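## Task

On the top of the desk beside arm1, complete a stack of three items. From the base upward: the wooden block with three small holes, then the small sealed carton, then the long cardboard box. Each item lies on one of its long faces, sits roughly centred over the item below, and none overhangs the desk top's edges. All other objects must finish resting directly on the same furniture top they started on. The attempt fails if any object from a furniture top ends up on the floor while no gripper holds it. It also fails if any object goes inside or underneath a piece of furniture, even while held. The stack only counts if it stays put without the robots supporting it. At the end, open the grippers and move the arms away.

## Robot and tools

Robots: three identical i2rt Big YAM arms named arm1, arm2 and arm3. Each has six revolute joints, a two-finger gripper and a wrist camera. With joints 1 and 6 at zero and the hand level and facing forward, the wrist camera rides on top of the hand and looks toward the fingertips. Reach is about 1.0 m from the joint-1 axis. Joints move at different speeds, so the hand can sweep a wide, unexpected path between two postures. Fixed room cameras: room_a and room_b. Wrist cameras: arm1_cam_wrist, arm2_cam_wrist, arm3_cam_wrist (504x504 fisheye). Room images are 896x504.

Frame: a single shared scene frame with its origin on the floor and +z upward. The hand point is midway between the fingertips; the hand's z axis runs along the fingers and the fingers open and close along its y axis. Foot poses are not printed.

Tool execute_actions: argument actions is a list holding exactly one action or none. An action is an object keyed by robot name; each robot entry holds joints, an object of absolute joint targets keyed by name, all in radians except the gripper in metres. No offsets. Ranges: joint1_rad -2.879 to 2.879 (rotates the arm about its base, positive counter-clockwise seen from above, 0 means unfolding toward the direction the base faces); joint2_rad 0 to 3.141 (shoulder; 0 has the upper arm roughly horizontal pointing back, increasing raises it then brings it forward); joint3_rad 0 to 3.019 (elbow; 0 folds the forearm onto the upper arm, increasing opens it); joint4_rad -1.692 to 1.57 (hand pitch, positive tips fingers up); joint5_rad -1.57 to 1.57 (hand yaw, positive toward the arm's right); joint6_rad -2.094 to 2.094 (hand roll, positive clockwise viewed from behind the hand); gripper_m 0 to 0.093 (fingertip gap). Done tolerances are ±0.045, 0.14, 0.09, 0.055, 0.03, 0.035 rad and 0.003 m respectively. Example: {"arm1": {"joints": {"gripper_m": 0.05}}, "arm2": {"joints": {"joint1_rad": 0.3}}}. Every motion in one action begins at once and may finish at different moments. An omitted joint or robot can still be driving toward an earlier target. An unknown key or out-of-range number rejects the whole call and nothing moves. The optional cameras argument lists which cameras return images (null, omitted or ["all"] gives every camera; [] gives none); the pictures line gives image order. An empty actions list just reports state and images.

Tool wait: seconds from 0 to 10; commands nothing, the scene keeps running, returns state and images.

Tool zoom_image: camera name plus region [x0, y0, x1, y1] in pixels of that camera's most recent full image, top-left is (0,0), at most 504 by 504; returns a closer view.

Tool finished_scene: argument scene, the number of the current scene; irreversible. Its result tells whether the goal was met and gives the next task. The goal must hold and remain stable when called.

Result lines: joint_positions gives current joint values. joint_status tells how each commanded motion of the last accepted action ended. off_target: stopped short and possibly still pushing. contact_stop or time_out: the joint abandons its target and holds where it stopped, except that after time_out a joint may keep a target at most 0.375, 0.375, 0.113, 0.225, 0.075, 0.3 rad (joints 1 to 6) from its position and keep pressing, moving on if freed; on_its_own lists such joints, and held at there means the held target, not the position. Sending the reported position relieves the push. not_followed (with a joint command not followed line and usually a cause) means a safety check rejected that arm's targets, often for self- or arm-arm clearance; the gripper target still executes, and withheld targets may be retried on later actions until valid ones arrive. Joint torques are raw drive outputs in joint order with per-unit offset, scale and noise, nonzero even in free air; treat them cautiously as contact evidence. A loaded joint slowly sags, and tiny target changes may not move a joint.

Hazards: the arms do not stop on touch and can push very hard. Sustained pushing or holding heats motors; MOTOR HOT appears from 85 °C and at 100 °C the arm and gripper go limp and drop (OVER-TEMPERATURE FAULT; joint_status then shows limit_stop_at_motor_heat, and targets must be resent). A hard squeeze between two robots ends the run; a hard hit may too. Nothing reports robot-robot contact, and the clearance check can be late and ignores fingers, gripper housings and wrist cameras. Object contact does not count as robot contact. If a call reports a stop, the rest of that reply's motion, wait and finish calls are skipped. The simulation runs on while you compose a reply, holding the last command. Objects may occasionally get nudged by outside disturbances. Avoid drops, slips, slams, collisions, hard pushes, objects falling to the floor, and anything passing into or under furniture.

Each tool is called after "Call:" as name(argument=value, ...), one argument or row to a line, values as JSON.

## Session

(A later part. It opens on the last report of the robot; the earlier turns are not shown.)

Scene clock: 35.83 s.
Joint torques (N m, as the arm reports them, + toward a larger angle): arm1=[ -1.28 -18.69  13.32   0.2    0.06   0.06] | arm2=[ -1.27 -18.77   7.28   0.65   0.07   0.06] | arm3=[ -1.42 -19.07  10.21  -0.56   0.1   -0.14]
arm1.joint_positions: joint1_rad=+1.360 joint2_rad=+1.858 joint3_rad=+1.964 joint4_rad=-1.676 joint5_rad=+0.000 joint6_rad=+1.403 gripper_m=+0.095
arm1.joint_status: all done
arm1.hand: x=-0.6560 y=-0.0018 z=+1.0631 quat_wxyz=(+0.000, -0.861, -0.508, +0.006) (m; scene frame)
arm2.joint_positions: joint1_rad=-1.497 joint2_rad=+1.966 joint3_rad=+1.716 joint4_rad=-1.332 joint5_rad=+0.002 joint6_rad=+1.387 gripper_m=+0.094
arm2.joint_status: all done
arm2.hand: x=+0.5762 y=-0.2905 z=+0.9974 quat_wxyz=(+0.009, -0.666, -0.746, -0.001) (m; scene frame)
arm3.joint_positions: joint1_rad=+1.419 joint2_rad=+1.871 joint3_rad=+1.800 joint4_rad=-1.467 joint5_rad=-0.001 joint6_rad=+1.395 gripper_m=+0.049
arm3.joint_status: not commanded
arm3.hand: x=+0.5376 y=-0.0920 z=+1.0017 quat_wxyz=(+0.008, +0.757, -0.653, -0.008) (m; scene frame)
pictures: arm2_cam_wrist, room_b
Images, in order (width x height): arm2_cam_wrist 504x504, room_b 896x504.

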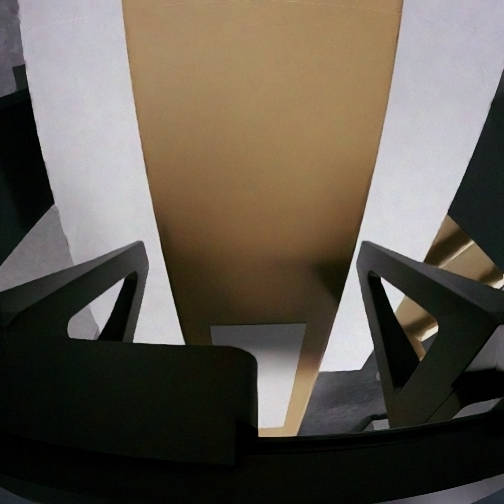

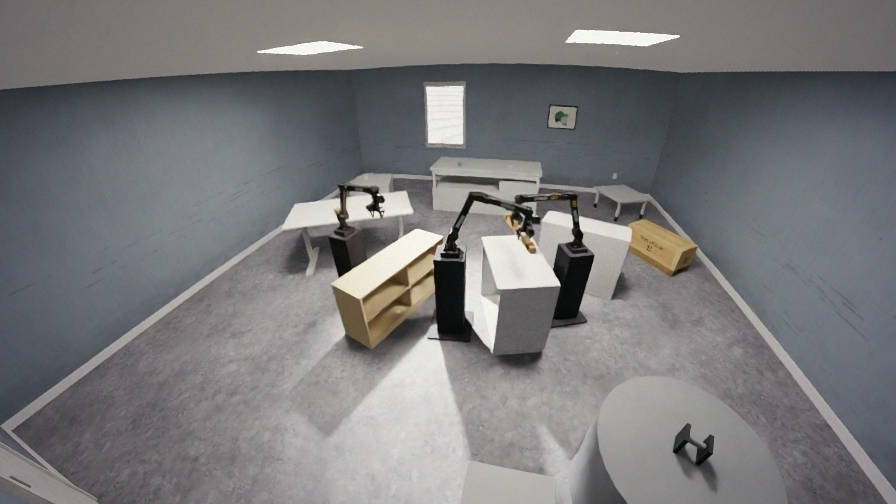

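Call:
execute_actions(
  actions=[
    {"arm2":{"joints":{"gripper_m":0.04}}},
  ],
  cameras=["arm2_cam_wrist"],
)

Call:
execute_actions(
  actions=[
    {"arm3":{"joints":{"gripper_m":0.093}}},
  ],
  cameras=["arm2_cam_wrist","arm3_cam_wrist"],
)

Scene clock: 37.30 s.
Joint torques (N m, as the arm reports them, + toward a larger angle): arm1=[ -1.09 -18.67  13.32   0.2    0.06   0.06] | arm2=[ -1.15 -19.59   7.21   0.66   0.09   0.08] | arm3=[ -1.33 -19.08  10.2   -0.52   0.1   -0.1 ]
arm1.joint_positions: joint1_rad=+1.360 joint2_rad=+1.858 joint3_rad=+1.964 joint4_rad=-1.676 joint5_rad=+0.000 joint6_rad=+1.403 gripper_m=+0.095
arm1.joint_status: not commanded
arm1.hand: x=-0.6560 y=-0.0018 z=+1.0631 quat_wxyz=(+0.000, -0.861, -0.508, +0.006) (m; scene frame)
arm2.joint_positions: joint1_rad=-1.497 joint2_rad=+1.966 joint3_rad=+1.716 joint4_rad=-1.332 joint5_rad=+0.002 joint6_rad=+1.387 gripper_m=+0.049
arm2.joint_status: gripper_m off_target (ended at +0.049, target +0.040)
arm2.hand: x=+0.5763 y=-0.2904 z=+0.9974 quat_wxyz=(+0.009, -0.666, -0.746, -0.001) (m; scene frame)
arm3.joint_positions: joint1_rad=+1.419 joint2_rad=+1.871 joint3_rad=+1.800 joint4_rad=-1.468 joint5_rad=+0.000 joint6_rad=+1.393 gripper_m=+0.049
arm3.joint_status: not commanded
arm3.hand: x=+0.5377 y=-0.0920 z=+1.0017 quat_wxyz=(+0.007, +0.758, -0.652, -0.008) (m; scene frame)
pictures: arm2_cam_wrist
Images, in order (width x height): arm2_cam_wrist 504x504.

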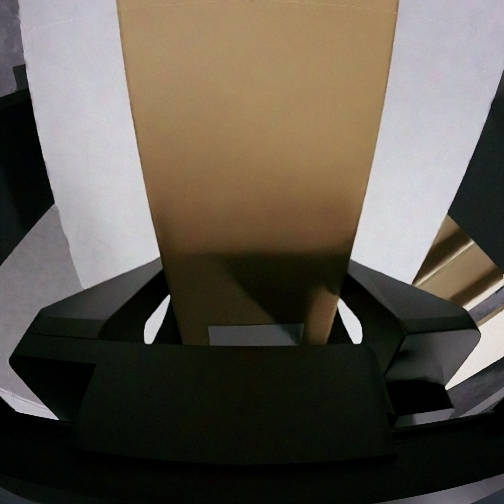

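Scene clock: 37.90 s.
Joint torques (N m, as the arm reports them, + toward a larger angle): arm1=[ -1.11 -18.68  13.32   0.2    0.06   0.06] | arm2=[ -1.03 -18.9    7.19   0.71   0.08   0.07] | arm3=[ -1.41 -19.14  10.19  -0.54   0.1   -0.1 ]
arm1.joint_positions: joint1_rad=+1.360 joint2_rad=+1.858 joint3_rad=+1.964 joint4_rad=-1.676 joint5_rad=+0.000 joint6_rad=+1.403 gripper_m=+0.095
arm1.joint_status: not commanded
arm1.hand: x=-0.6560 y=-0.0018 z=+1.0631 quat_wxyz=(+0.000, -0.861, -0.508, +0.006) (m; scene frame)
arm2.joint_positions: joint1_rad=-1.497 joint2_rad=+1.966 joint3_rad=+1.716 joint4_rad=-1.332 joint5_rad=+0.002 joint6_rad=+1.387 gripper_m=+0.049
arm2.joint_status: not commanded
arm2.hand: x=+0.5764 y=-0.2905 z=+0.9974 quat_wxyz=(+0.009, -0.666, -0.746, -0.001) (m; scene frame)
arm3.joint_positions: joint1_rad=+1.419 joint2_rad=+1.871 joint3_rad=+1.800 joint4_rad=-1.468 joint5_rad=+0.000 joint6_rad=+1.393 gripper_m=+0.093
arm3.joint_status: all done
arm3.hand: x=+0.5377 y=-0.0920 z=+1.0017 quat_wxyz=(+0.007, +0.758, -0.652, -0.008) (m; scene frame)
pictures: arm2_cam_wrist, arm3_cam_wrist
Images, in order (width x height): arm2_cam_wrist 504x504, arm3_cam_wrist 504x504.

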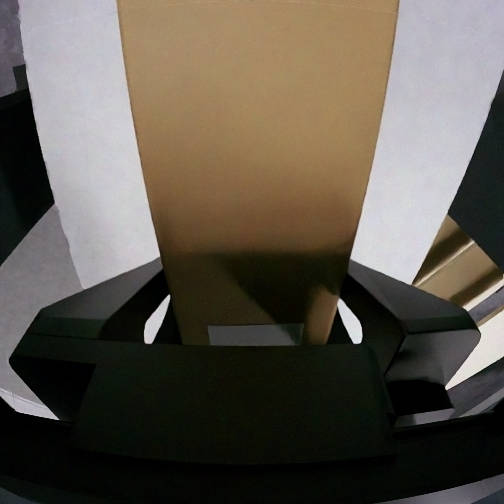

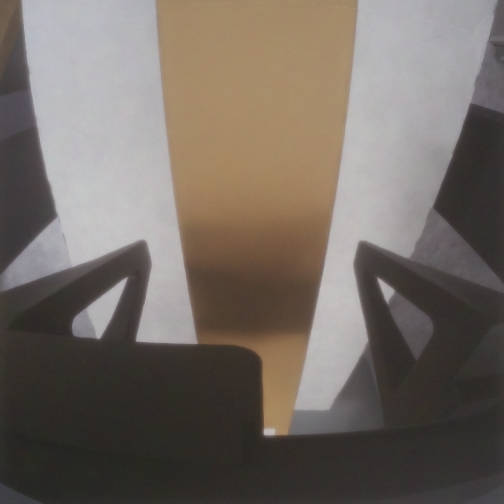

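Call:
execute_actions(
  actions=[
    {"arm3":{"joints":{"joint2_rad":0.9}}},
  ],
  cameras=["room_b"],
)

Scene clock: 40.63 s.
Joint torques (N m, as the arm reports them, + toward a larger angle): arm1=[ -1.1  -18.66  13.32   0.2    0.06   0.06] | arm2=[ -0.68 -19.15   7.2    0.75   0.09   0.06] | arm3=[-1.35 -1.15  8.36  1.16  0.06 -0.2 ]
arm1.joint_positions: joint1_rad=+1.360 joint2_rad=+1.858 joint3_rad=+1.964 joint4_rad=-1.676 joint5_rad=+0.000 joint6_rad=+1.403 gripper_m=+0.095
arm1.joint_status: not commanded
arm1.hand: x=-0.6560 y=-0.0018 z=+1.0631 quat_wxyz=(+0.000, -0.861, -0.508, +0.006) (m; scene frame)
arm2.joint_positions: joint1_rad=-1.497 joint2_rad=+1.966 joint3_rad=+1.716 joint4_rad=-1.332 joint5_rad=+0.002 joint6_rad=+1.387 gripper_m=+0.049
arm2.joint_status: not commanded
arm2.hand: x=+0.5764 y=-0.2905 z=+0.9974 quat_wxyz=(+0.009, -0.666, -0.746, -0.001) (m; scene frame)
arm3.joint_positions: joint1_rad=+1.419 joint2_rad=+0.905 joint3_rad=+1.798 joint4_rad=-1.468 joint5_rad=+0.000 joint6_rad=+1.393 gripper_m=+0.093
arm3.joint_status: all done
arm3.hand: x=+0.8339 y=-0.1000 z=+1.4397 quat_wxyz=(+0.299, +0.668, -0.574, -0.367) (m; scene frame)
pictures: room_b
Images, in order (width x height): room_b 896x504.

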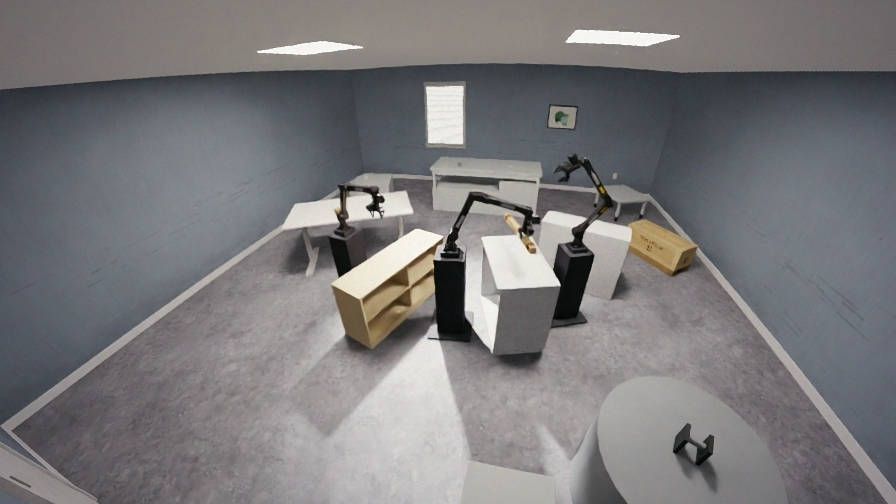

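Call:
execute_actions(
  actions=[
    {"arm2":{"joints":{"joint1_rad":1.047,"joint2_rad":2.275,"joint3_rad":2.14,"joint4_rad":-1.463,"joint6_rad":1.431}}},
  ],
  cameras=["arm1_cam_wrist","arm2_cam_wrist","room_a","room_b"],
)

Scene clock: 43.93 s.
Joint torques (N m, as the arm reports them, + toward a larger angle): arm1=[ -1.11 -18.71  13.32   0.19   0.06   0.06] | arm2=[ -1.79 -24.35   9.46  -0.43   0.16   0.07] | arm3=[-1.38 -1.06  8.29  1.05  0.06 -0.2 ]
arm1.joint_positions: joint1_rad=+1.360 joint2_rad=+1.858 joint3_rad=+1.964 joint4_rad=-1.676 joint5_rad=+0.000 joint6_rad=+1.403 gripper_m=+0.095
arm1.joint_status: not commanded
arm1.hand: x=-0.6560 y=-0.0018 z=+1.0631 quat_wxyz=(+0.000, -0.861, -0.508, +0.006) (m; scene frame)
arm2.joint_positions: joint1_rad=+1.044 joint2_rad=+2.291 joint3_rad=+2.111 joint4_rad=-1.451 joint5_rad=+0.000 joint6_rad=+1.419 gripper_m=+0.049
arm2.joint_status: all done
arm2.hand: x=-0.5553 y=+0.1782 z=+0.9488 quat_wxyz=(-0.014, +0.502, -0.865, +0.021) (m; scene frame)
arm3.joint_positions: joint1_rad=+1.419 joint2_rad=+0.905 joint3_rad=+1.798 joint4_rad=-1.468 joint5_rad=+0.000 joint6_rad=+1.393 gripper_m=+0.093
arm3.joint_status: not commanded
arm3.hand: x=+0.8339 y=-0.1000 z=+1.4397 quat_wxyz=(+0.299, +0.668, -0.574, -0.367) (m; scene frame)
pictures: arm1_cam_wrist, arm2_cam_wrist, room_a, room_b
Images, in order (width x height): arm1_cam_wrist 504x504, arm2_cam_wrist 504x504, room_a 896x504, room_b 896x504.

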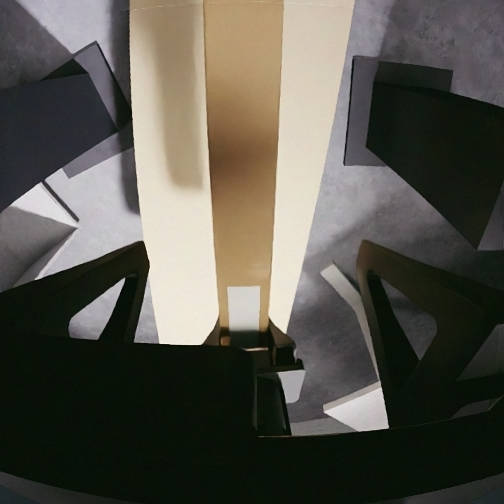

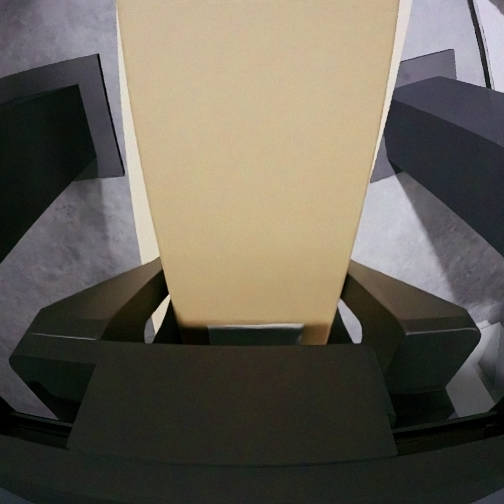

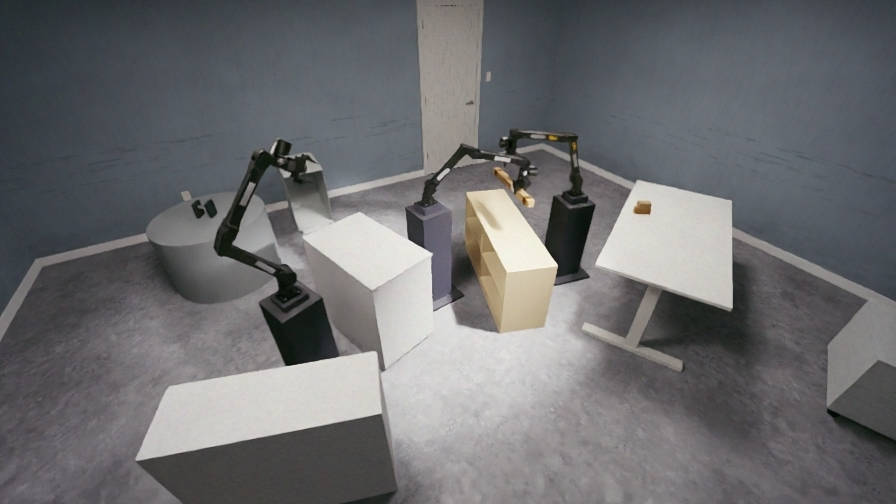

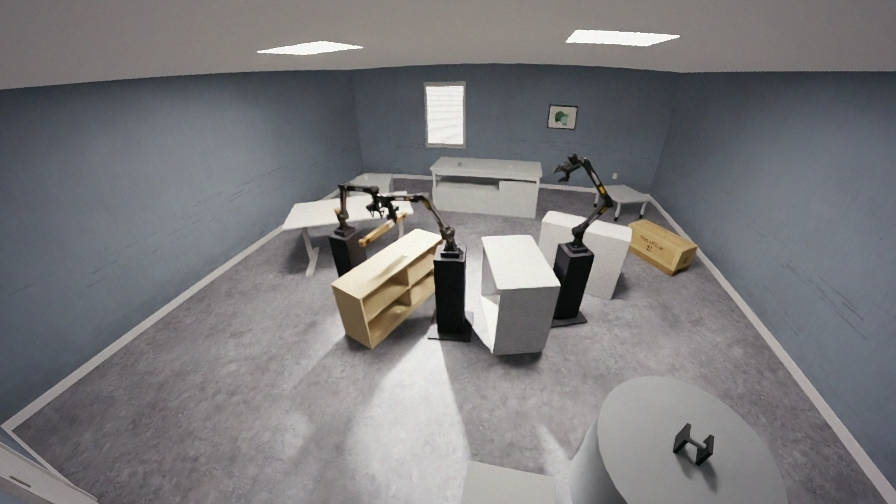

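Call:
zoom_image(
  camera="arm1_cam_wrist",
  region=[150, 180, 350, 380],
)

Region (150, 180, 350, 380) of arm1_cam_wrist's 504x504 image, scaled by 2.520, with more detail than that image has.

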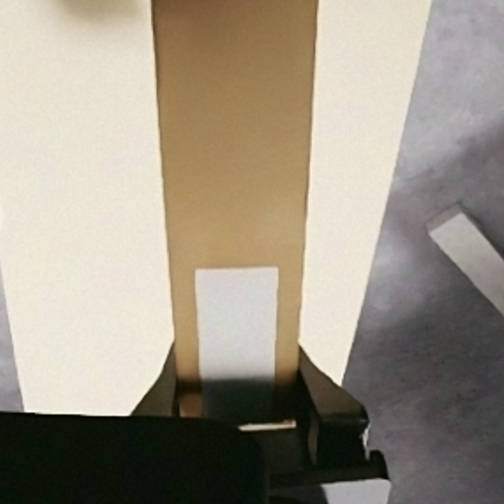

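Call:
execute_actions(
  actions=[
    {"arm1":{"joints":{"joint2_rad":1.912,"joint3_rad":1.678,"joint4_rad":-1.335}}},
  ],
  cameras=["arm1_cam_wrist","room_a"],
)

Scene clock: 48.17 s.
Joint torques (N m, as the arm reports them, + toward a larger angle): arm1=[ -1.08 -19.24   9.63   0.87   0.06   0.07] | arm2=[ -1.96 -24.38   9.43  -0.44   0.16   0.08] | arm3=[-1.34 -1.1   8.3   1.06  0.06 -0.2 ]
arm1.joint_positions: joint1_rad=+1.360 joint2_rad=+1.930 joint3_rad=+1.670 joint4_rad=-1.344 joint5_rad=+0.000 joint6_rad=+1.403 gripper_m=+0.095
arm1.joint_status: all done
arm1.hand: x=-0.6538 y=-0.0060 z=+0.9110 quat_wxyz=(+0.016, -0.861, -0.508, +0.012) (m; scene frame)
arm2.joint_positions: joint1_rad=+1.044 joint2_rad=+2.291 joint3_rad=+2.111 joint4_rad=-1.451 joint5_rad=+0.000 joint6_rad=+1.419 gripper_m=+0.049
arm2.joint_status: not commanded
arm2.hand: x=-0.5553 y=+0.1782 z=+0.9488 quat_wxyz=(-0.014, +0.502, -0.865, +0.021) (m; scene frame)
arm3.joint_positions: joint1_rad=+1.419 joint2_rad=+0.905 joint3_rad=+1.798 joint4_rad=-1.468 joint5_rad=+0.000 joint6_rad=+1.393 gripper_m=+0.093
arm3.joint_status: not commanded
arm3.hand: x=+0.8339 y=-0.1000 z=+1.4397 quat_wxyz=(+0.299, +0.668, -0.574, -0.367) (m; scene frame)
pictures: arm1_cam_wrist, room_a
Images, in order (width x height): arm1_cam_wrist 504x504, room_a 896x504.

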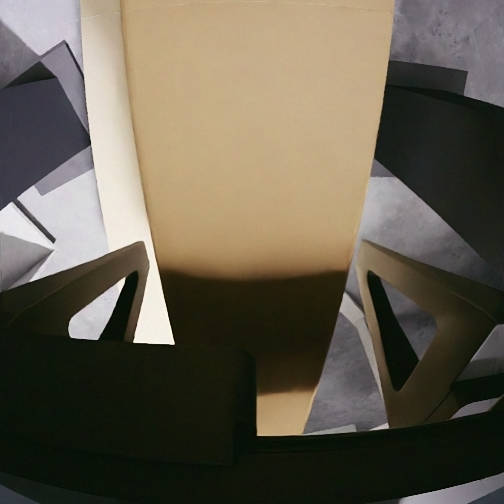

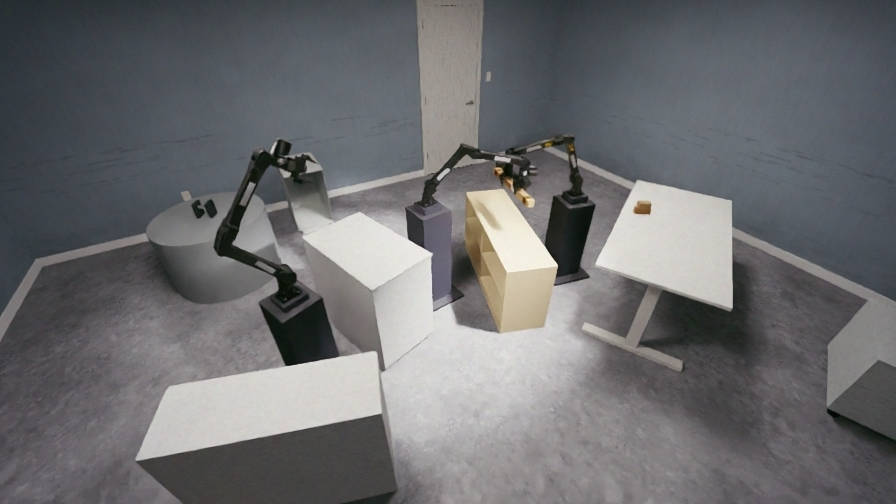

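Call:
execute_actions(
  actions=[
    {"arm1":{"joints":{"joint2_rad":1.893,"gripper_m":0.07}}},
  ],
  cameras=["arm1_cam_wrist"],
)

Scene clock: 49.50 s.
Joint torques (N m, as the arm reports them, + toward a larger angle): arm1=[ -1.1  -19.08   9.72   0.91   0.06   0.06] | arm2=[ -1.78 -24.34   9.3   -0.36   0.17   0.07] | arm3=[-1.35 -1.06  8.31  1.05  0.06 -0.2 ]
arm1.joint_positions: joint1_rad=+1.360 joint2_rad=+1.909 joint3_rad=+1.670 joint4_rad=-1.344 joint5_rad=+0.000 joint6_rad=+1.403 gripper_m=+0.070
arm1.joint_status: all done
arm1.hand: x=-0.6535 y=-0.0060 z=+0.9227 quat_wxyz=(+0.006, -0.861, -0.508, +0.009) (m; scene frame)
arm2.joint_positions: joint1_rad=+1.044 joint2_rad=+2.291 joint3_rad=+2.111 joint4_rad=-1.451 joint5_rad=+0.000 joint6_rad=+1.419 gripper_m=+0.049
arm2.joint_status: not commanded
arm2.hand: x=-0.5553 y=+0.1782 z=+0.9488 quat_wxyz=(-0.014, +0.502, -0.865, +0.021) (m; scene frame)
arm3.joint_positions: joint1_rad=+1.419 joint2_rad=+0.905 joint3_rad=+1.798 joint4_rad=-1.468 joint5_rad=+0.000 joint6_rad=+1.393 gripper_m=+0.093
arm3.joint_status: not commanded
arm3.hand: x=+0.8339 y=-0.1000 z=+1.4397 quat_wxyz=(+0.299, +0.668, -0.574, -0.367) (m; scene frame)
pictures: arm1_cam_wrist
Images, in order (width x height): arm1_cam_wrist 504x504.

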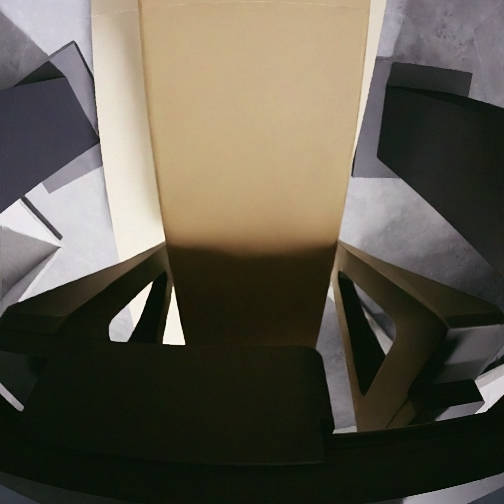

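Call:
execute_actions(
  actions=[
    {"arm1":{"joints":{"gripper_m":0.04}}},
  ],
  cameras=[],
)

Call:
execute_actions(
  actions=[
    {"arm2":{"joints":{"gripper_m":0.093}}},
  ],
  cameras=["arm1_cam_wrist","arm2_cam_wrist"],
)

Scene clock: 50.37 s.
Joint torques (N m, as the arm reports them, + toward a larger angle): arm1=[ -1.04 -18.93   9.67   0.68   0.08   0.05] | arm2=[ -2.06 -24.26   9.27  -0.45   0.17   0.04] | arm3=[-1.3  -1.09  8.31  1.04  0.06 -0.2 ]
arm1.joint_positions: joint1_rad=+1.360 joint2_rad=+1.908 joint3_rad=+1.670 joint4_rad=-1.339 joint5_rad=-0.001 joint6_rad=+1.405 gripper_m=+0.050
arm1.joint_status: gripper_m off_target (ended at +0.050, target +0.040)
arm1.hand: x=-0.6525 y=-0.0067 z=+0.9231 quat_wxyz=(+0.004, -0.862, -0.507, +0.007) (m; scene frame)
arm2.joint_positions: joint1_rad=+1.044 joint2_rad=+2.291 joint3_rad=+2.111 joint4_rad=-1.451 joint5_rad=+0.000 joint6_rad=+1.422 gripper_m=+0.049
arm2.joint_status: not commanded
arm2.hand: x=-0.5553 y=+0.1781 z=+0.9488 quat_wxyz=(-0.014, +0.500, -0.865, +0.022) (m; scene frame)
arm3.joint_positions: joint1_rad=+1.419 joint2_rad=+0.905 joint3_rad=+1.798 joint4_rad=-1.468 joint5_rad=+0.000 joint6_rad=+1.393 gripper_m=+0.093
arm3.joint_status: not commanded
arm3.hand: x=+0.8339 y=-0.1000 z=+1.4397 quat_wxyz=(+0.299, +0.668, -0.574, -0.367) (m; scene frame)
pictures: none
No camera images: the call's "cameras" was empty. Leave "cameras" out to get every camera's image.

Scene clock: 50.97 s.
Joint torques (N m, as the arm reports them, + toward a larger angle): arm1=[ -1.1  -18.97   9.72   0.68   0.08   0.05] | arm2=[ -1.72 -24.39   9.38  -0.41   0.19   0.03] | arm3=[-1.35 -1.11  8.3   1.04  0.06 -0.2 ]
arm1.joint_positions: joint1_rad=+1.360 joint2_rad=+1.908 joint3_rad=+1.670 joint4_rad=-1.339 joint5_rad=-0.001 joint6_rad=+1.405 gripper_m=+0.050
arm1.joint_status: not commanded
arm1.hand: x=-0.6525 y=-0.0067 z=+0.9231 quat_wxyz=(+0.004, -0.862, -0.507, +0.007) (m; scene frame)
arm2.joint_positions: joint1_rad=+1.044 joint2_rad=+2.291 joint3_rad=+2.111 joint4_rad=-1.451 joint5_rad=+0.000 joint6_rad=+1.422 gripper_m=+0.093
arm2.joint_status: all done
arm2.hand: x=-0.5553 y=+0.1781 z=+0.9488 quat_wxyz=(-0.014, +0.500, -0.865, +0.022) (m; scene frame)
arm3.joint_positions: joint1_rad=+1.419 joint2_rad=+0.905 joint3_rad=+1.798 joint4_rad=-1.468 joint5_rad=+0.000 joint6_rad=+1.393 gripper_m=+0.093
arm3.joint_status: not commanded
arm3.hand: x=+0.8339 y=-0.1000 z=+1.4397 quat_wxyz=(+0.299, +0.668, -0.574, -0.367) (m; scene frame)
pictures: arm1_cam_wrist, arm2_cam_wrist
Images, in order (width x height): arm1_cam_wrist 504x504, arm2_cam_wrist 504x504.

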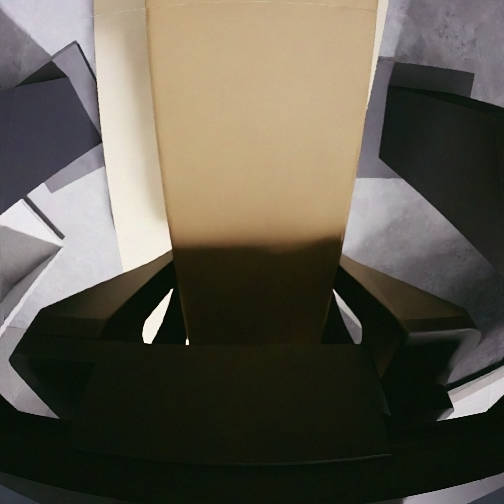

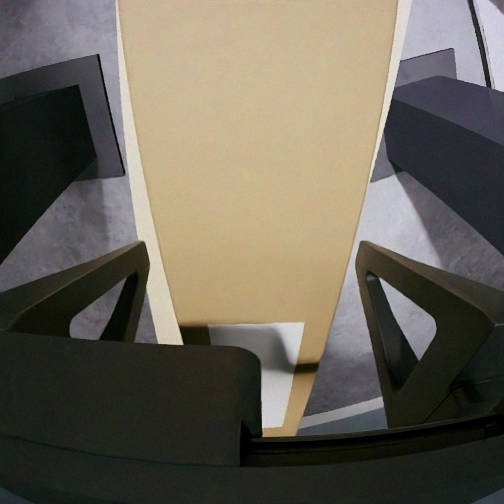

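Call:
execute_actions(
  actions=[
    {"arm2":{"joints":{"joint2_rad":2.1}}},
  ],
  cameras=["room_a"],
)

Scene clock: 53.17 s.
Joint torques (N m, as the arm reports them, + toward a larger angle): arm1=[ -1.1  -19.02   9.71   0.69   0.08   0.05] | arm2=[ -1.9  -19.04   9.89   0.09   0.18   0.04] | arm3=[-1.34 -1.1   8.3   1.05  0.06 -0.2 ]
arm1.joint_positions: joint1_rad=+1.360 joint2_rad=+1.908 joint3_rad=+1.670 joint4_rad=-1.339 joint5_rad=-0.001 joint6_rad=+1.405 gripper_m=+0.050
arm1.joint_status: not commanded
arm1.hand: x=-0.6525 y=-0.0067 z=+0.9231 quat_wxyz=(+0.004, -0.862, -0.507, +0.007) (m; scene frame)
arm2.joint_positions: joint1_rad=+1.044 joint2_rad=+2.075 joint3_rad=+2.111 joint4_rad=-1.452 joint5_rad=+0.000 joint6_rad=+1.422 gripper_m=+0.093
arm2.joint_status: all done
arm2.hand: x=-0.5553 y=+0.1762 z=+1.0920 quat_wxyz=(+0.025, +0.499, -0.862, -0.078) (m; scene frame)
arm3.joint_positions: joint1_rad=+1.419 joint2_rad=+0.905 joint3_rad=+1.798 joint4_rad=-1.468 joint5_rad=+0.000 joint6_rad=+1.393 gripper_m=+0.093
arm3.joint_status: not commanded
arm3.hand: x=+0.8339 y=-0.1000 z=+1.4397 quat_wxyz=(+0.299, +0.668, -0.574, -0.367) (m; scene frame)
pictures: room_a
Images, in order (width x height): room_a 896x504.

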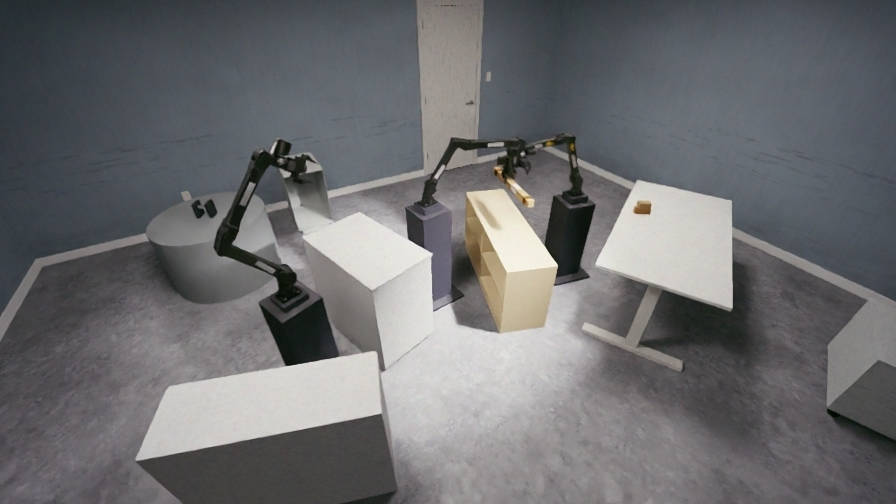

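Call:
execute_actions(
  actions=[
    {"arm1":{"joints":{"joint1_rad":-2.382,"joint2_rad":1.759,"joint3_rad":1.53,"joint4_rad":-1.342,"joint6_rad":1.693}},"arm2":{"joints":{"joint1_rad":0.3,"joint2_rad":1.2}}},
  ],
  cameras=["arm1_cam_wrist","room_a","room_b"],
)

Scene clock: 57.80 s.
Joint torques (N m, as the arm reports them, + toward a larger angle): arm1=[  0.7  -16.44   8.37   0.35  -0.03   0.06] | arm2=[-1.4  -6.17  5.91  1.41  0.   -0.04] | arm3=[-1.38 -0.96  8.31  1.04  0.06 -0.2 ]
arm1.joint_positions: joint1_rad=-2.390 joint2_rad=+1.770 joint3_rad=+1.537 joint4_rad=-1.339 joint5_rad=+0.001 joint6_rad=+1.676 gripper_m=+0.050
arm1.joint_status: all done
arm1.hand: x=-1.2579 y=+0.8688 z=+0.9503 quat_wxyz=(-0.006, -0.092, +0.996, -0.002) (m; scene frame)
arm2.joint_positions: joint1_rad=+0.297 joint2_rad=+1.210 joint3_rad=+2.141 joint4_rad=-1.453 joint5_rad=+0.003 joint6_rad=+1.422 gripper_m=+0.093
arm2.joint_status: all done
arm2.hand: x=-0.0781 y=+0.1328 z=+1.5832 quat_wxyz=(+0.000, +0.129, -0.852, -0.507) (m; scene frame)
arm3.joint_positions: joint1_rad=+1.419 joint2_rad=+0.905 joint3_rad=+1.798 joint4_rad=-1.468 joint5_rad=+0.000 joint6_rad=+1.393 gripper_m=+0.093
arm3.joint_status: not commanded
arm3.hand: x=+0.8339 y=-0.1000 z=+1.4397 quat_wxyz=(+0.299, +0.668, -0.574, -0.367) (m; scene frame)
pictures: arm1_cam_wrist, room_a, room_b
Images, in order (width x height): arm1_cam_wrist 504x504, room_a 896x504, room_b 896x504.

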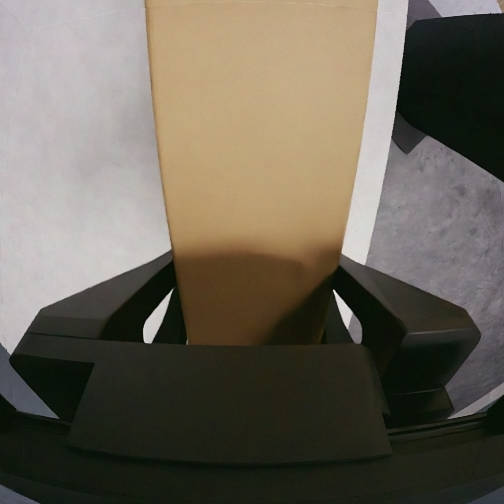

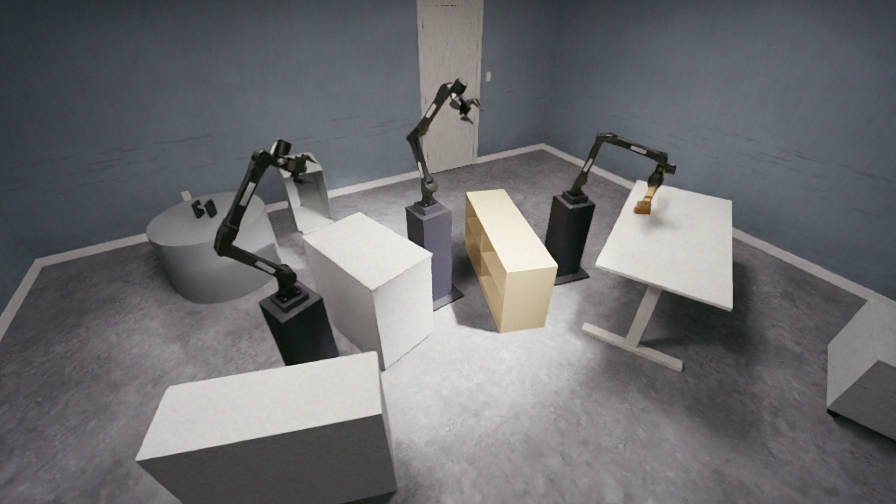

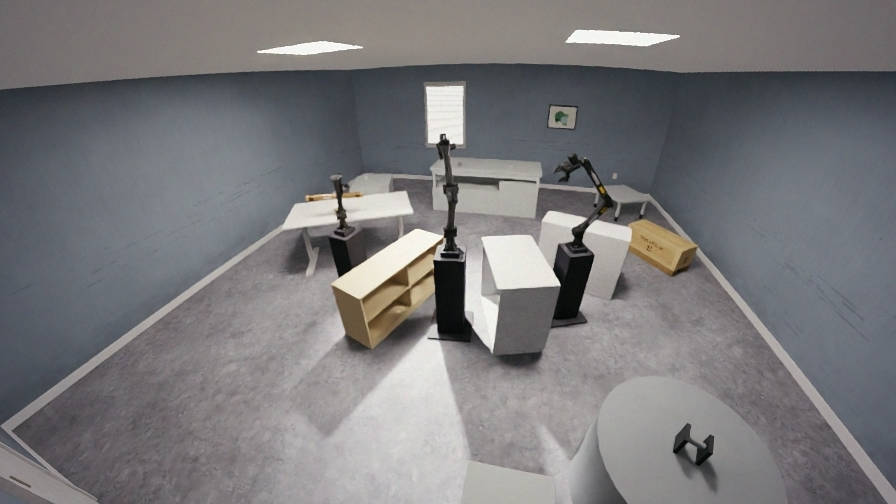

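Call:
zoom_image(
  camera="room_a",
  region=[580, 130, 740, 250],
)

Call:
zoom_image(
  camera="room_b",
  region=[270, 160, 430, 250],
)

Region (580, 130, 740, 250) of room_a's 896x504 image, scaled by 3.150, with more detail than that image has; it fills the top 378 rows of this view, and the rest is white.

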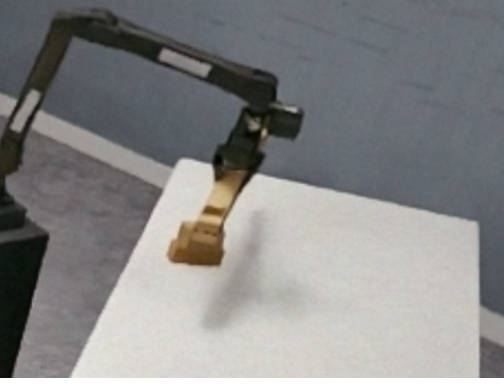

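Region (270, 160, 430, 250) of room_b's 896x504 image, scaled by 3.150, with more detail than that image has; it fills the top 284 rows of this view, and the rest is white.

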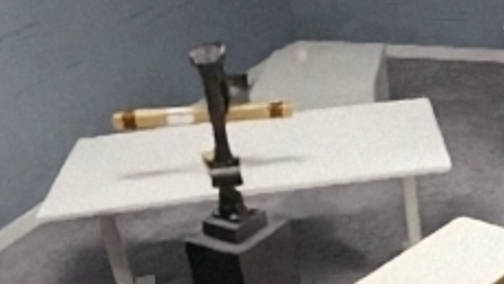

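Call:
execute_actions(
  actions=[
    {"arm1":{"joints":{"joint2_rad":1.788,"joint3_rad":1.442,"joint4_rad":-1.204}}},
  ],
  cameras=["arm1_cam_wrist","room_a","room_b"],
)

Call:
zoom_image(
  camera="room_a",
  region=[600, 150, 700, 240],
)

Call:
zoom_image(
  camera="room_b",
  region=[290, 170, 390, 235],
)

Scene clock: 61.37 s.
Joint torques (N m, as the arm reports them, + toward a larger angle): arm1=[  0.46 -15.98   8.76   0.94  -0.03   0.06] | arm2=[-1.44 -6.2   5.78  1.44 -0.01 -0.04] | arm3=[-1.4  -1.06  8.29  1.05  0.06 -0.2 ]
arm1.joint_positions: joint1_rad=-2.390 joint2_rad=+1.795 joint3_rad=+1.440 joint4_rad=-1.213 joint5_rad=+0.001 joint6_rad=+1.676 gripper_m=+0.050
arm1.joint_status: all done
arm1.hand: x=-1.2575 y=+0.8650 z=+0.9021 quat_wxyz=(-0.006, -0.092, +0.996, -0.001) (m; scene frame)
arm2.joint_positions: joint1_rad=+0.297 joint2_rad=+1.210 joint3_rad=+2.141 joint4_rad=-1.453 joint5_rad=+0.003 joint6_rad=+1.422 gripper_m=+0.093
arm2.joint_status: not commanded
arm2.hand: x=-0.0781 y=+0.1328 z=+1.5832 quat_wxyz=(+0.000, +0.129, -0.852, -0.507) (m; scene frame)
arm3.joint_positions: joint1_rad=+1.419 joint2_rad=+0.905 joint3_rad=+1.798 joint4_rad=-1.468 joint5_rad=+0.000 joint6_rad=+1.393 gripper_m=+0.093
arm3.joint_status: not commanded
arm3.hand: x=+0.8339 y=-0.1000 z=+1.4397 quat_wxyz=(+0.299, +0.668, -0.574, -0.367) (m; scene frame)
pictures: arm1_cam_wrist, room_a, room_b
Images, in order (width x height): arm1_cam_wrist 504x504, room_a 896x504, room_b 896x504.

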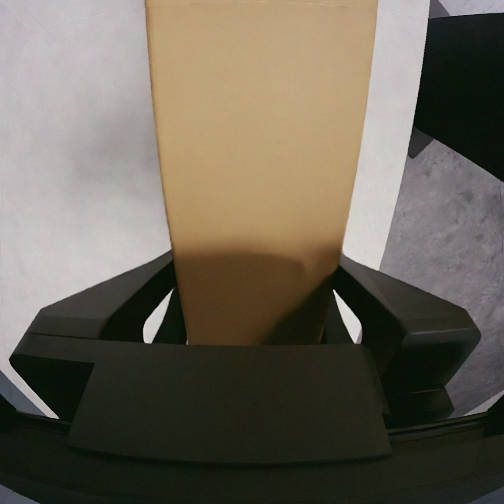

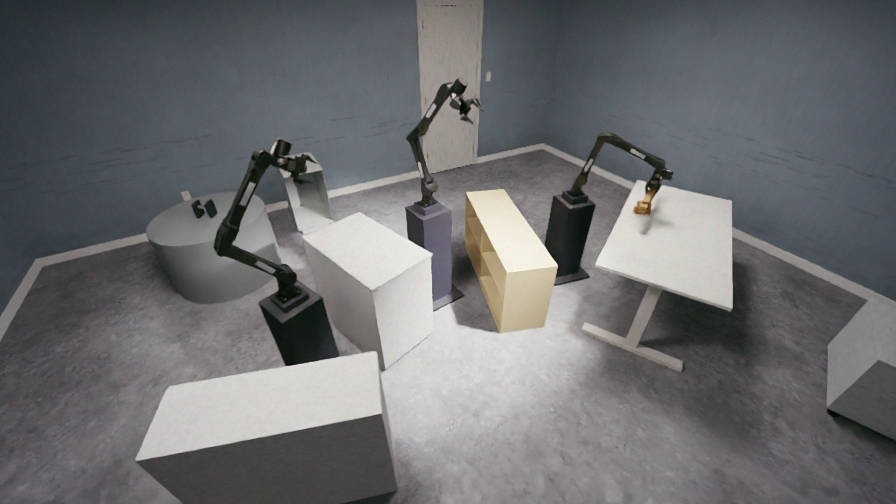

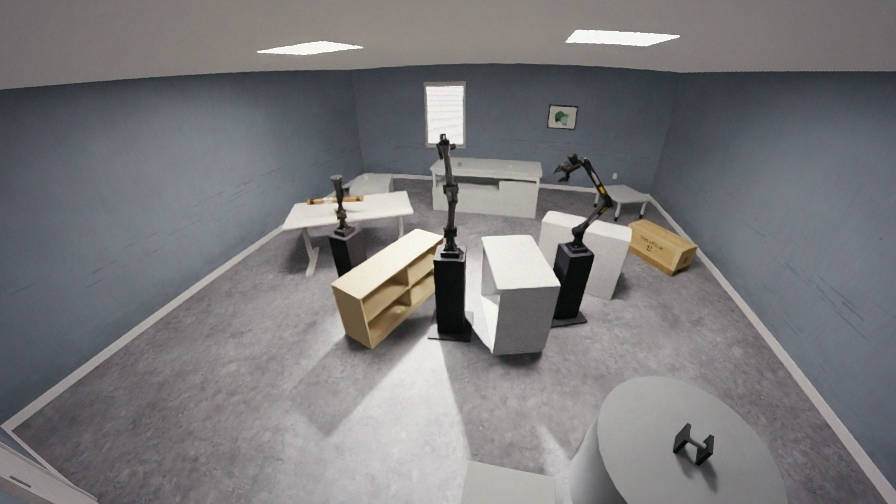

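Region (600, 150, 700, 240) of room_a's 896x504 image, scaled by 5.040, with more detail than that image has; it fills the top 454 rows of this view, and the rest is white.

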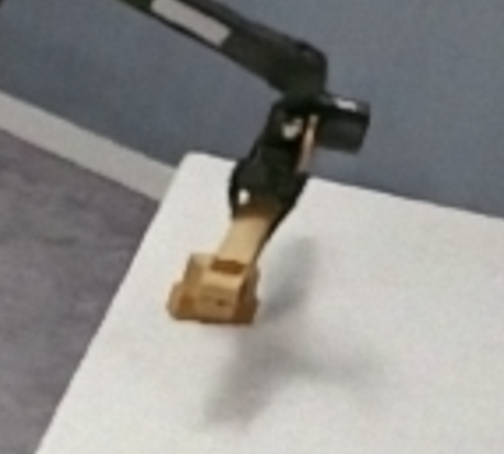

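Region (290, 170, 390, 235) of room_b's 896x504 image, scaled by 5.040, with more detail than that image has; it fills the top 328 rows of this view, and the rest is white.

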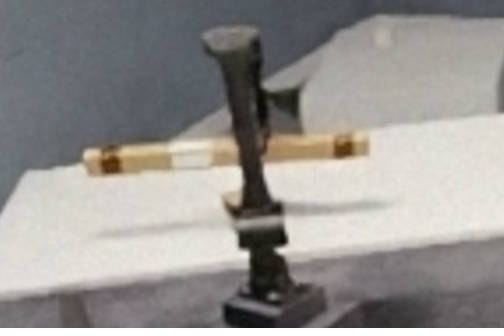

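Call:
execute_actions(
  actions=[
    {"arm1":{"joints":{"joint1_rad":-2.412}},"arm2":{"joints":{"joint1_rad":1.0,"joint2_rad":1.70,"joint3_rad":1.362,"joint4_rad":0.151,"joint6_rad":0.0}}},
  ],
  cameras=["arm2_cam_wrist","room_b"],
)

Scene clock: 66.27 s.
Joint torques (N m, as the arm reports them, + toward a larger angle): arm1=[ -0.6  -16.16   8.87   0.95  -0.03   0.06] | arm2=[ -2.39 -16.71   8.91   3.04   0.16  -0.17] | arm3=[-1.36 -1.04  8.29  1.04  0.06 -0.2 ]
arm1.joint_positions: joint1_rad=-2.406 joint2_rad=+1.795 joint3_rad=+1.440 joint4_rad=-1.213 joint5_rad=+0.001 joint6_rad=+1.676 gripper_m=+0.050
arm1.joint_status: all done
arm1.hand: x=-1.2493 y=+0.8674 z=+0.9020 quat_wxyz=(-0.006, -0.084, +0.996, -0.001) (m; scene frame)
arm2.joint_positions: joint1_rad=+1.000 joint2_rad=+1.694 joint3_rad=+1.357 joint4_rad=+0.129 joint5_rad=-0.002 joint6_rad=+0.014 gripper_m=+0.093
arm2.joint_status: all done
arm2.hand: x=-0.5761 y=+0.2324 z=+1.2141 quat_wxyz=(-0.221, +0.724, -0.272, -0.595) (m; scene frame)
arm3.joint_positions: joint1_rad=+1.419 joint2_rad=+0.905 joint3_rad=+1.798 joint4_rad=-1.468 joint5_rad=+0.000 joint6_rad=+1.393 gripper_m=+0.093
arm3.joint_status: not commanded
arm3.hand: x=+0.8339 y=-0.1000 z=+1.4397 quat_wxyz=(+0.299, +0.668, -0.574, -0.367) (m; scene frame)
pictures: arm2_cam_wrist, room_b
Images, in order (width x height): arm2_cam_wrist 504x504, room_b 896x504.

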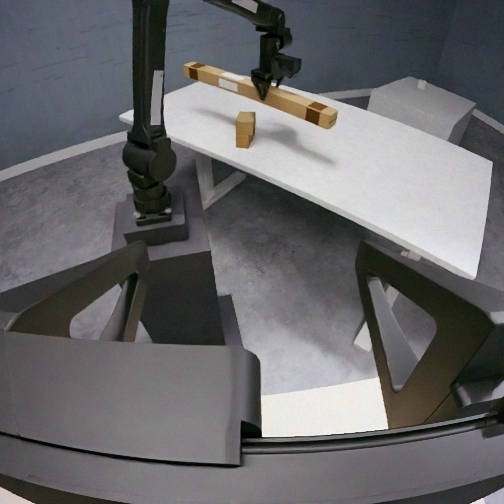

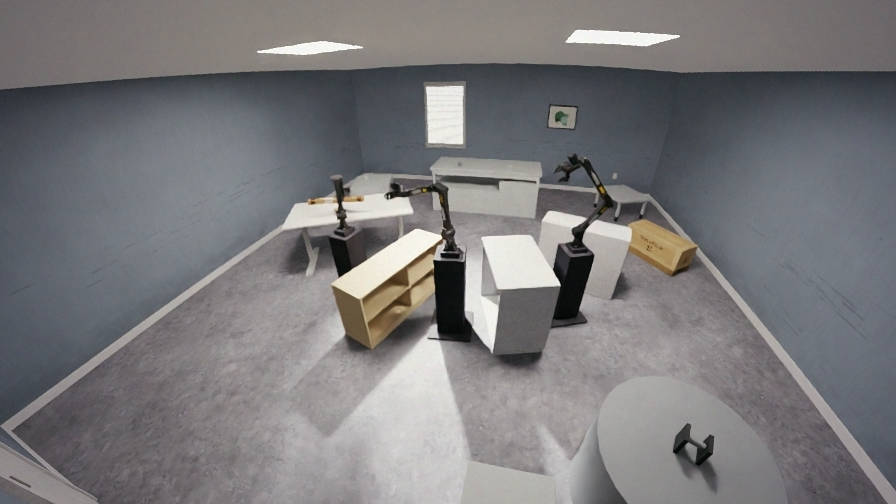

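Great view.

Call:
zoom_image(
  camera="arm2_cam_wrist",
  region=[170, 40, 350, 170],
)

Region (170, 40, 350, 170) of arm2_cam_wrist's 504x504 image, scaled by 2.800, with more detail than that image has.

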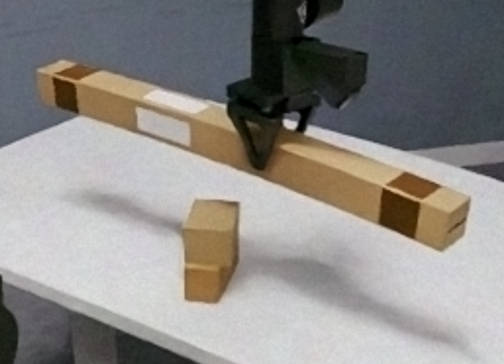

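Call:
zoom_image(
  camera="arm2_cam_wrist",
  region=[215, 70, 295, 155],
)

Region (215, 70, 295, 155) of arm2_cam_wrist's 504x504 image, scaled by 5.929, with more detail than that image has; it fills the left 474 columns of this view, and the rest is white.

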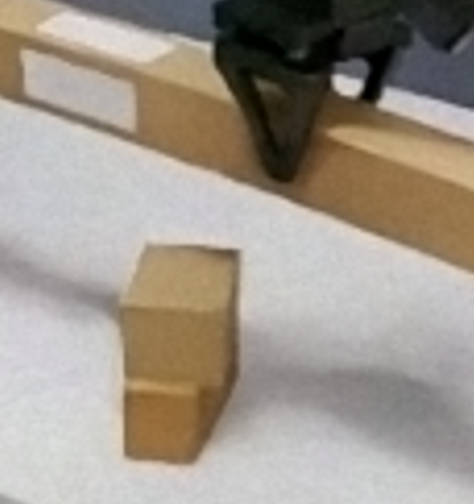

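Call:
execute_actions(
  actions=[
    {"arm1":{"joints":{"joint1_rad":-2.425,"joint2_rad":1.688,"joint3_rad":1.344}}},
  ],
  cameras=["arm2_cam_wrist","arm1_cam_wrist"],
)

Call:
zoom_image(
  camera="arm2_cam_wrist",
  region=[170, 40, 350, 170],
)

Scene clock: 72.63 s.
Joint torques (N m, as the arm reports them, + toward a larger angle): arm1=[ -0.82 -14.91   8.84   0.78  -0.03   0.06] | arm2=[ -2.12 -16.28   8.85   3.08   0.18  -0.16] | arm3=[-1.37 -1.06  8.3   1.05  0.06 -0.21]
arm1.joint_positions: joint1_rad=-2.418 joint2_rad=+1.697 joint3_rad=+1.343 joint4_rad=-1.207 joint5_rad=+0.001 joint6_rad=+1.676 gripper_m=+0.050
arm1.joint_status: all done
arm1.hand: x=-1.2344 y=+0.8366 z=+0.9154 quat_wxyz=(-0.007, -0.078, +0.997, +0.002) (m; scene frame)
arm2.joint_positions: joint1_rad=+1.000 joint2_rad=+1.694 joint3_rad=+1.357 joint4_rad=+0.129 joint5_rad=-0.002 joint6_rad=+0.013 gripper_m=+0.093
arm2.joint_status: not commanded
arm2.hand: x=-0.5761 y=+0.2324 z=+1.2141 quat_wxyz=(-0.221, +0.724, -0.272, -0.595) (m; scene frame)
arm3.joint_positions: joint1_rad=+1.419 joint2_rad=+0.905 joint3_rad=+1.798 joint4_rad=-1.468 joint5_rad=+0.000 joint6_rad=+1.393 gripper_m=+0.093
arm3.joint_status: not commanded
arm3.hand: x=+0.8339 y=-0.1000 z=+1.4397 quat_wxyz=(+0.299, +0.668, -0.574, -0.367) (m; scene frame)
pictures: arm1_cam_wrist, arm2_cam_wrist
Images, in order (width x height): arm1_cam_wrist 504x504, arm2_cam_wrist 504x504.

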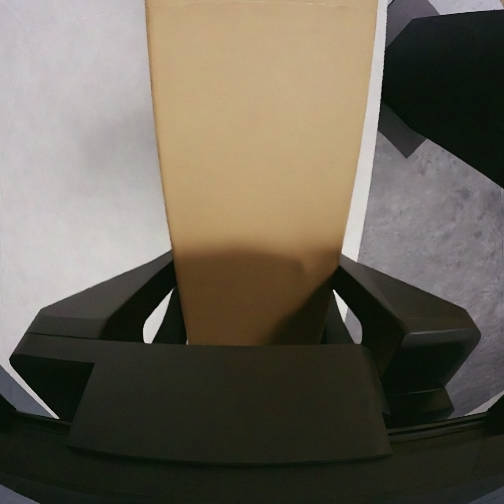

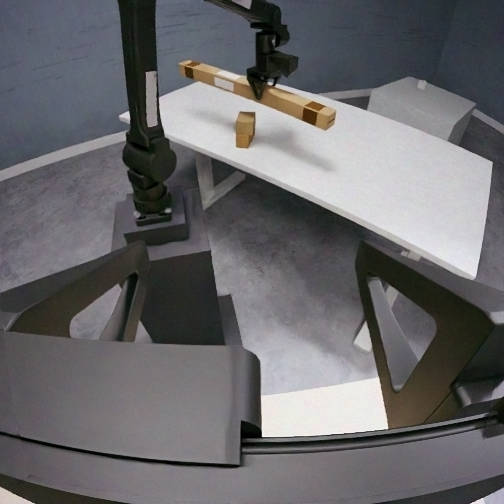

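Region (170, 40, 350, 170) of arm2_cam_wrist's 504x504 image, scaled by 2.800, with more detail than that image has.

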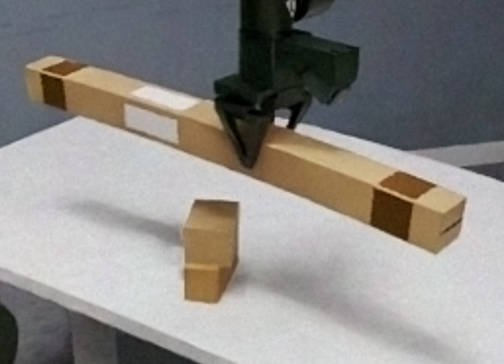

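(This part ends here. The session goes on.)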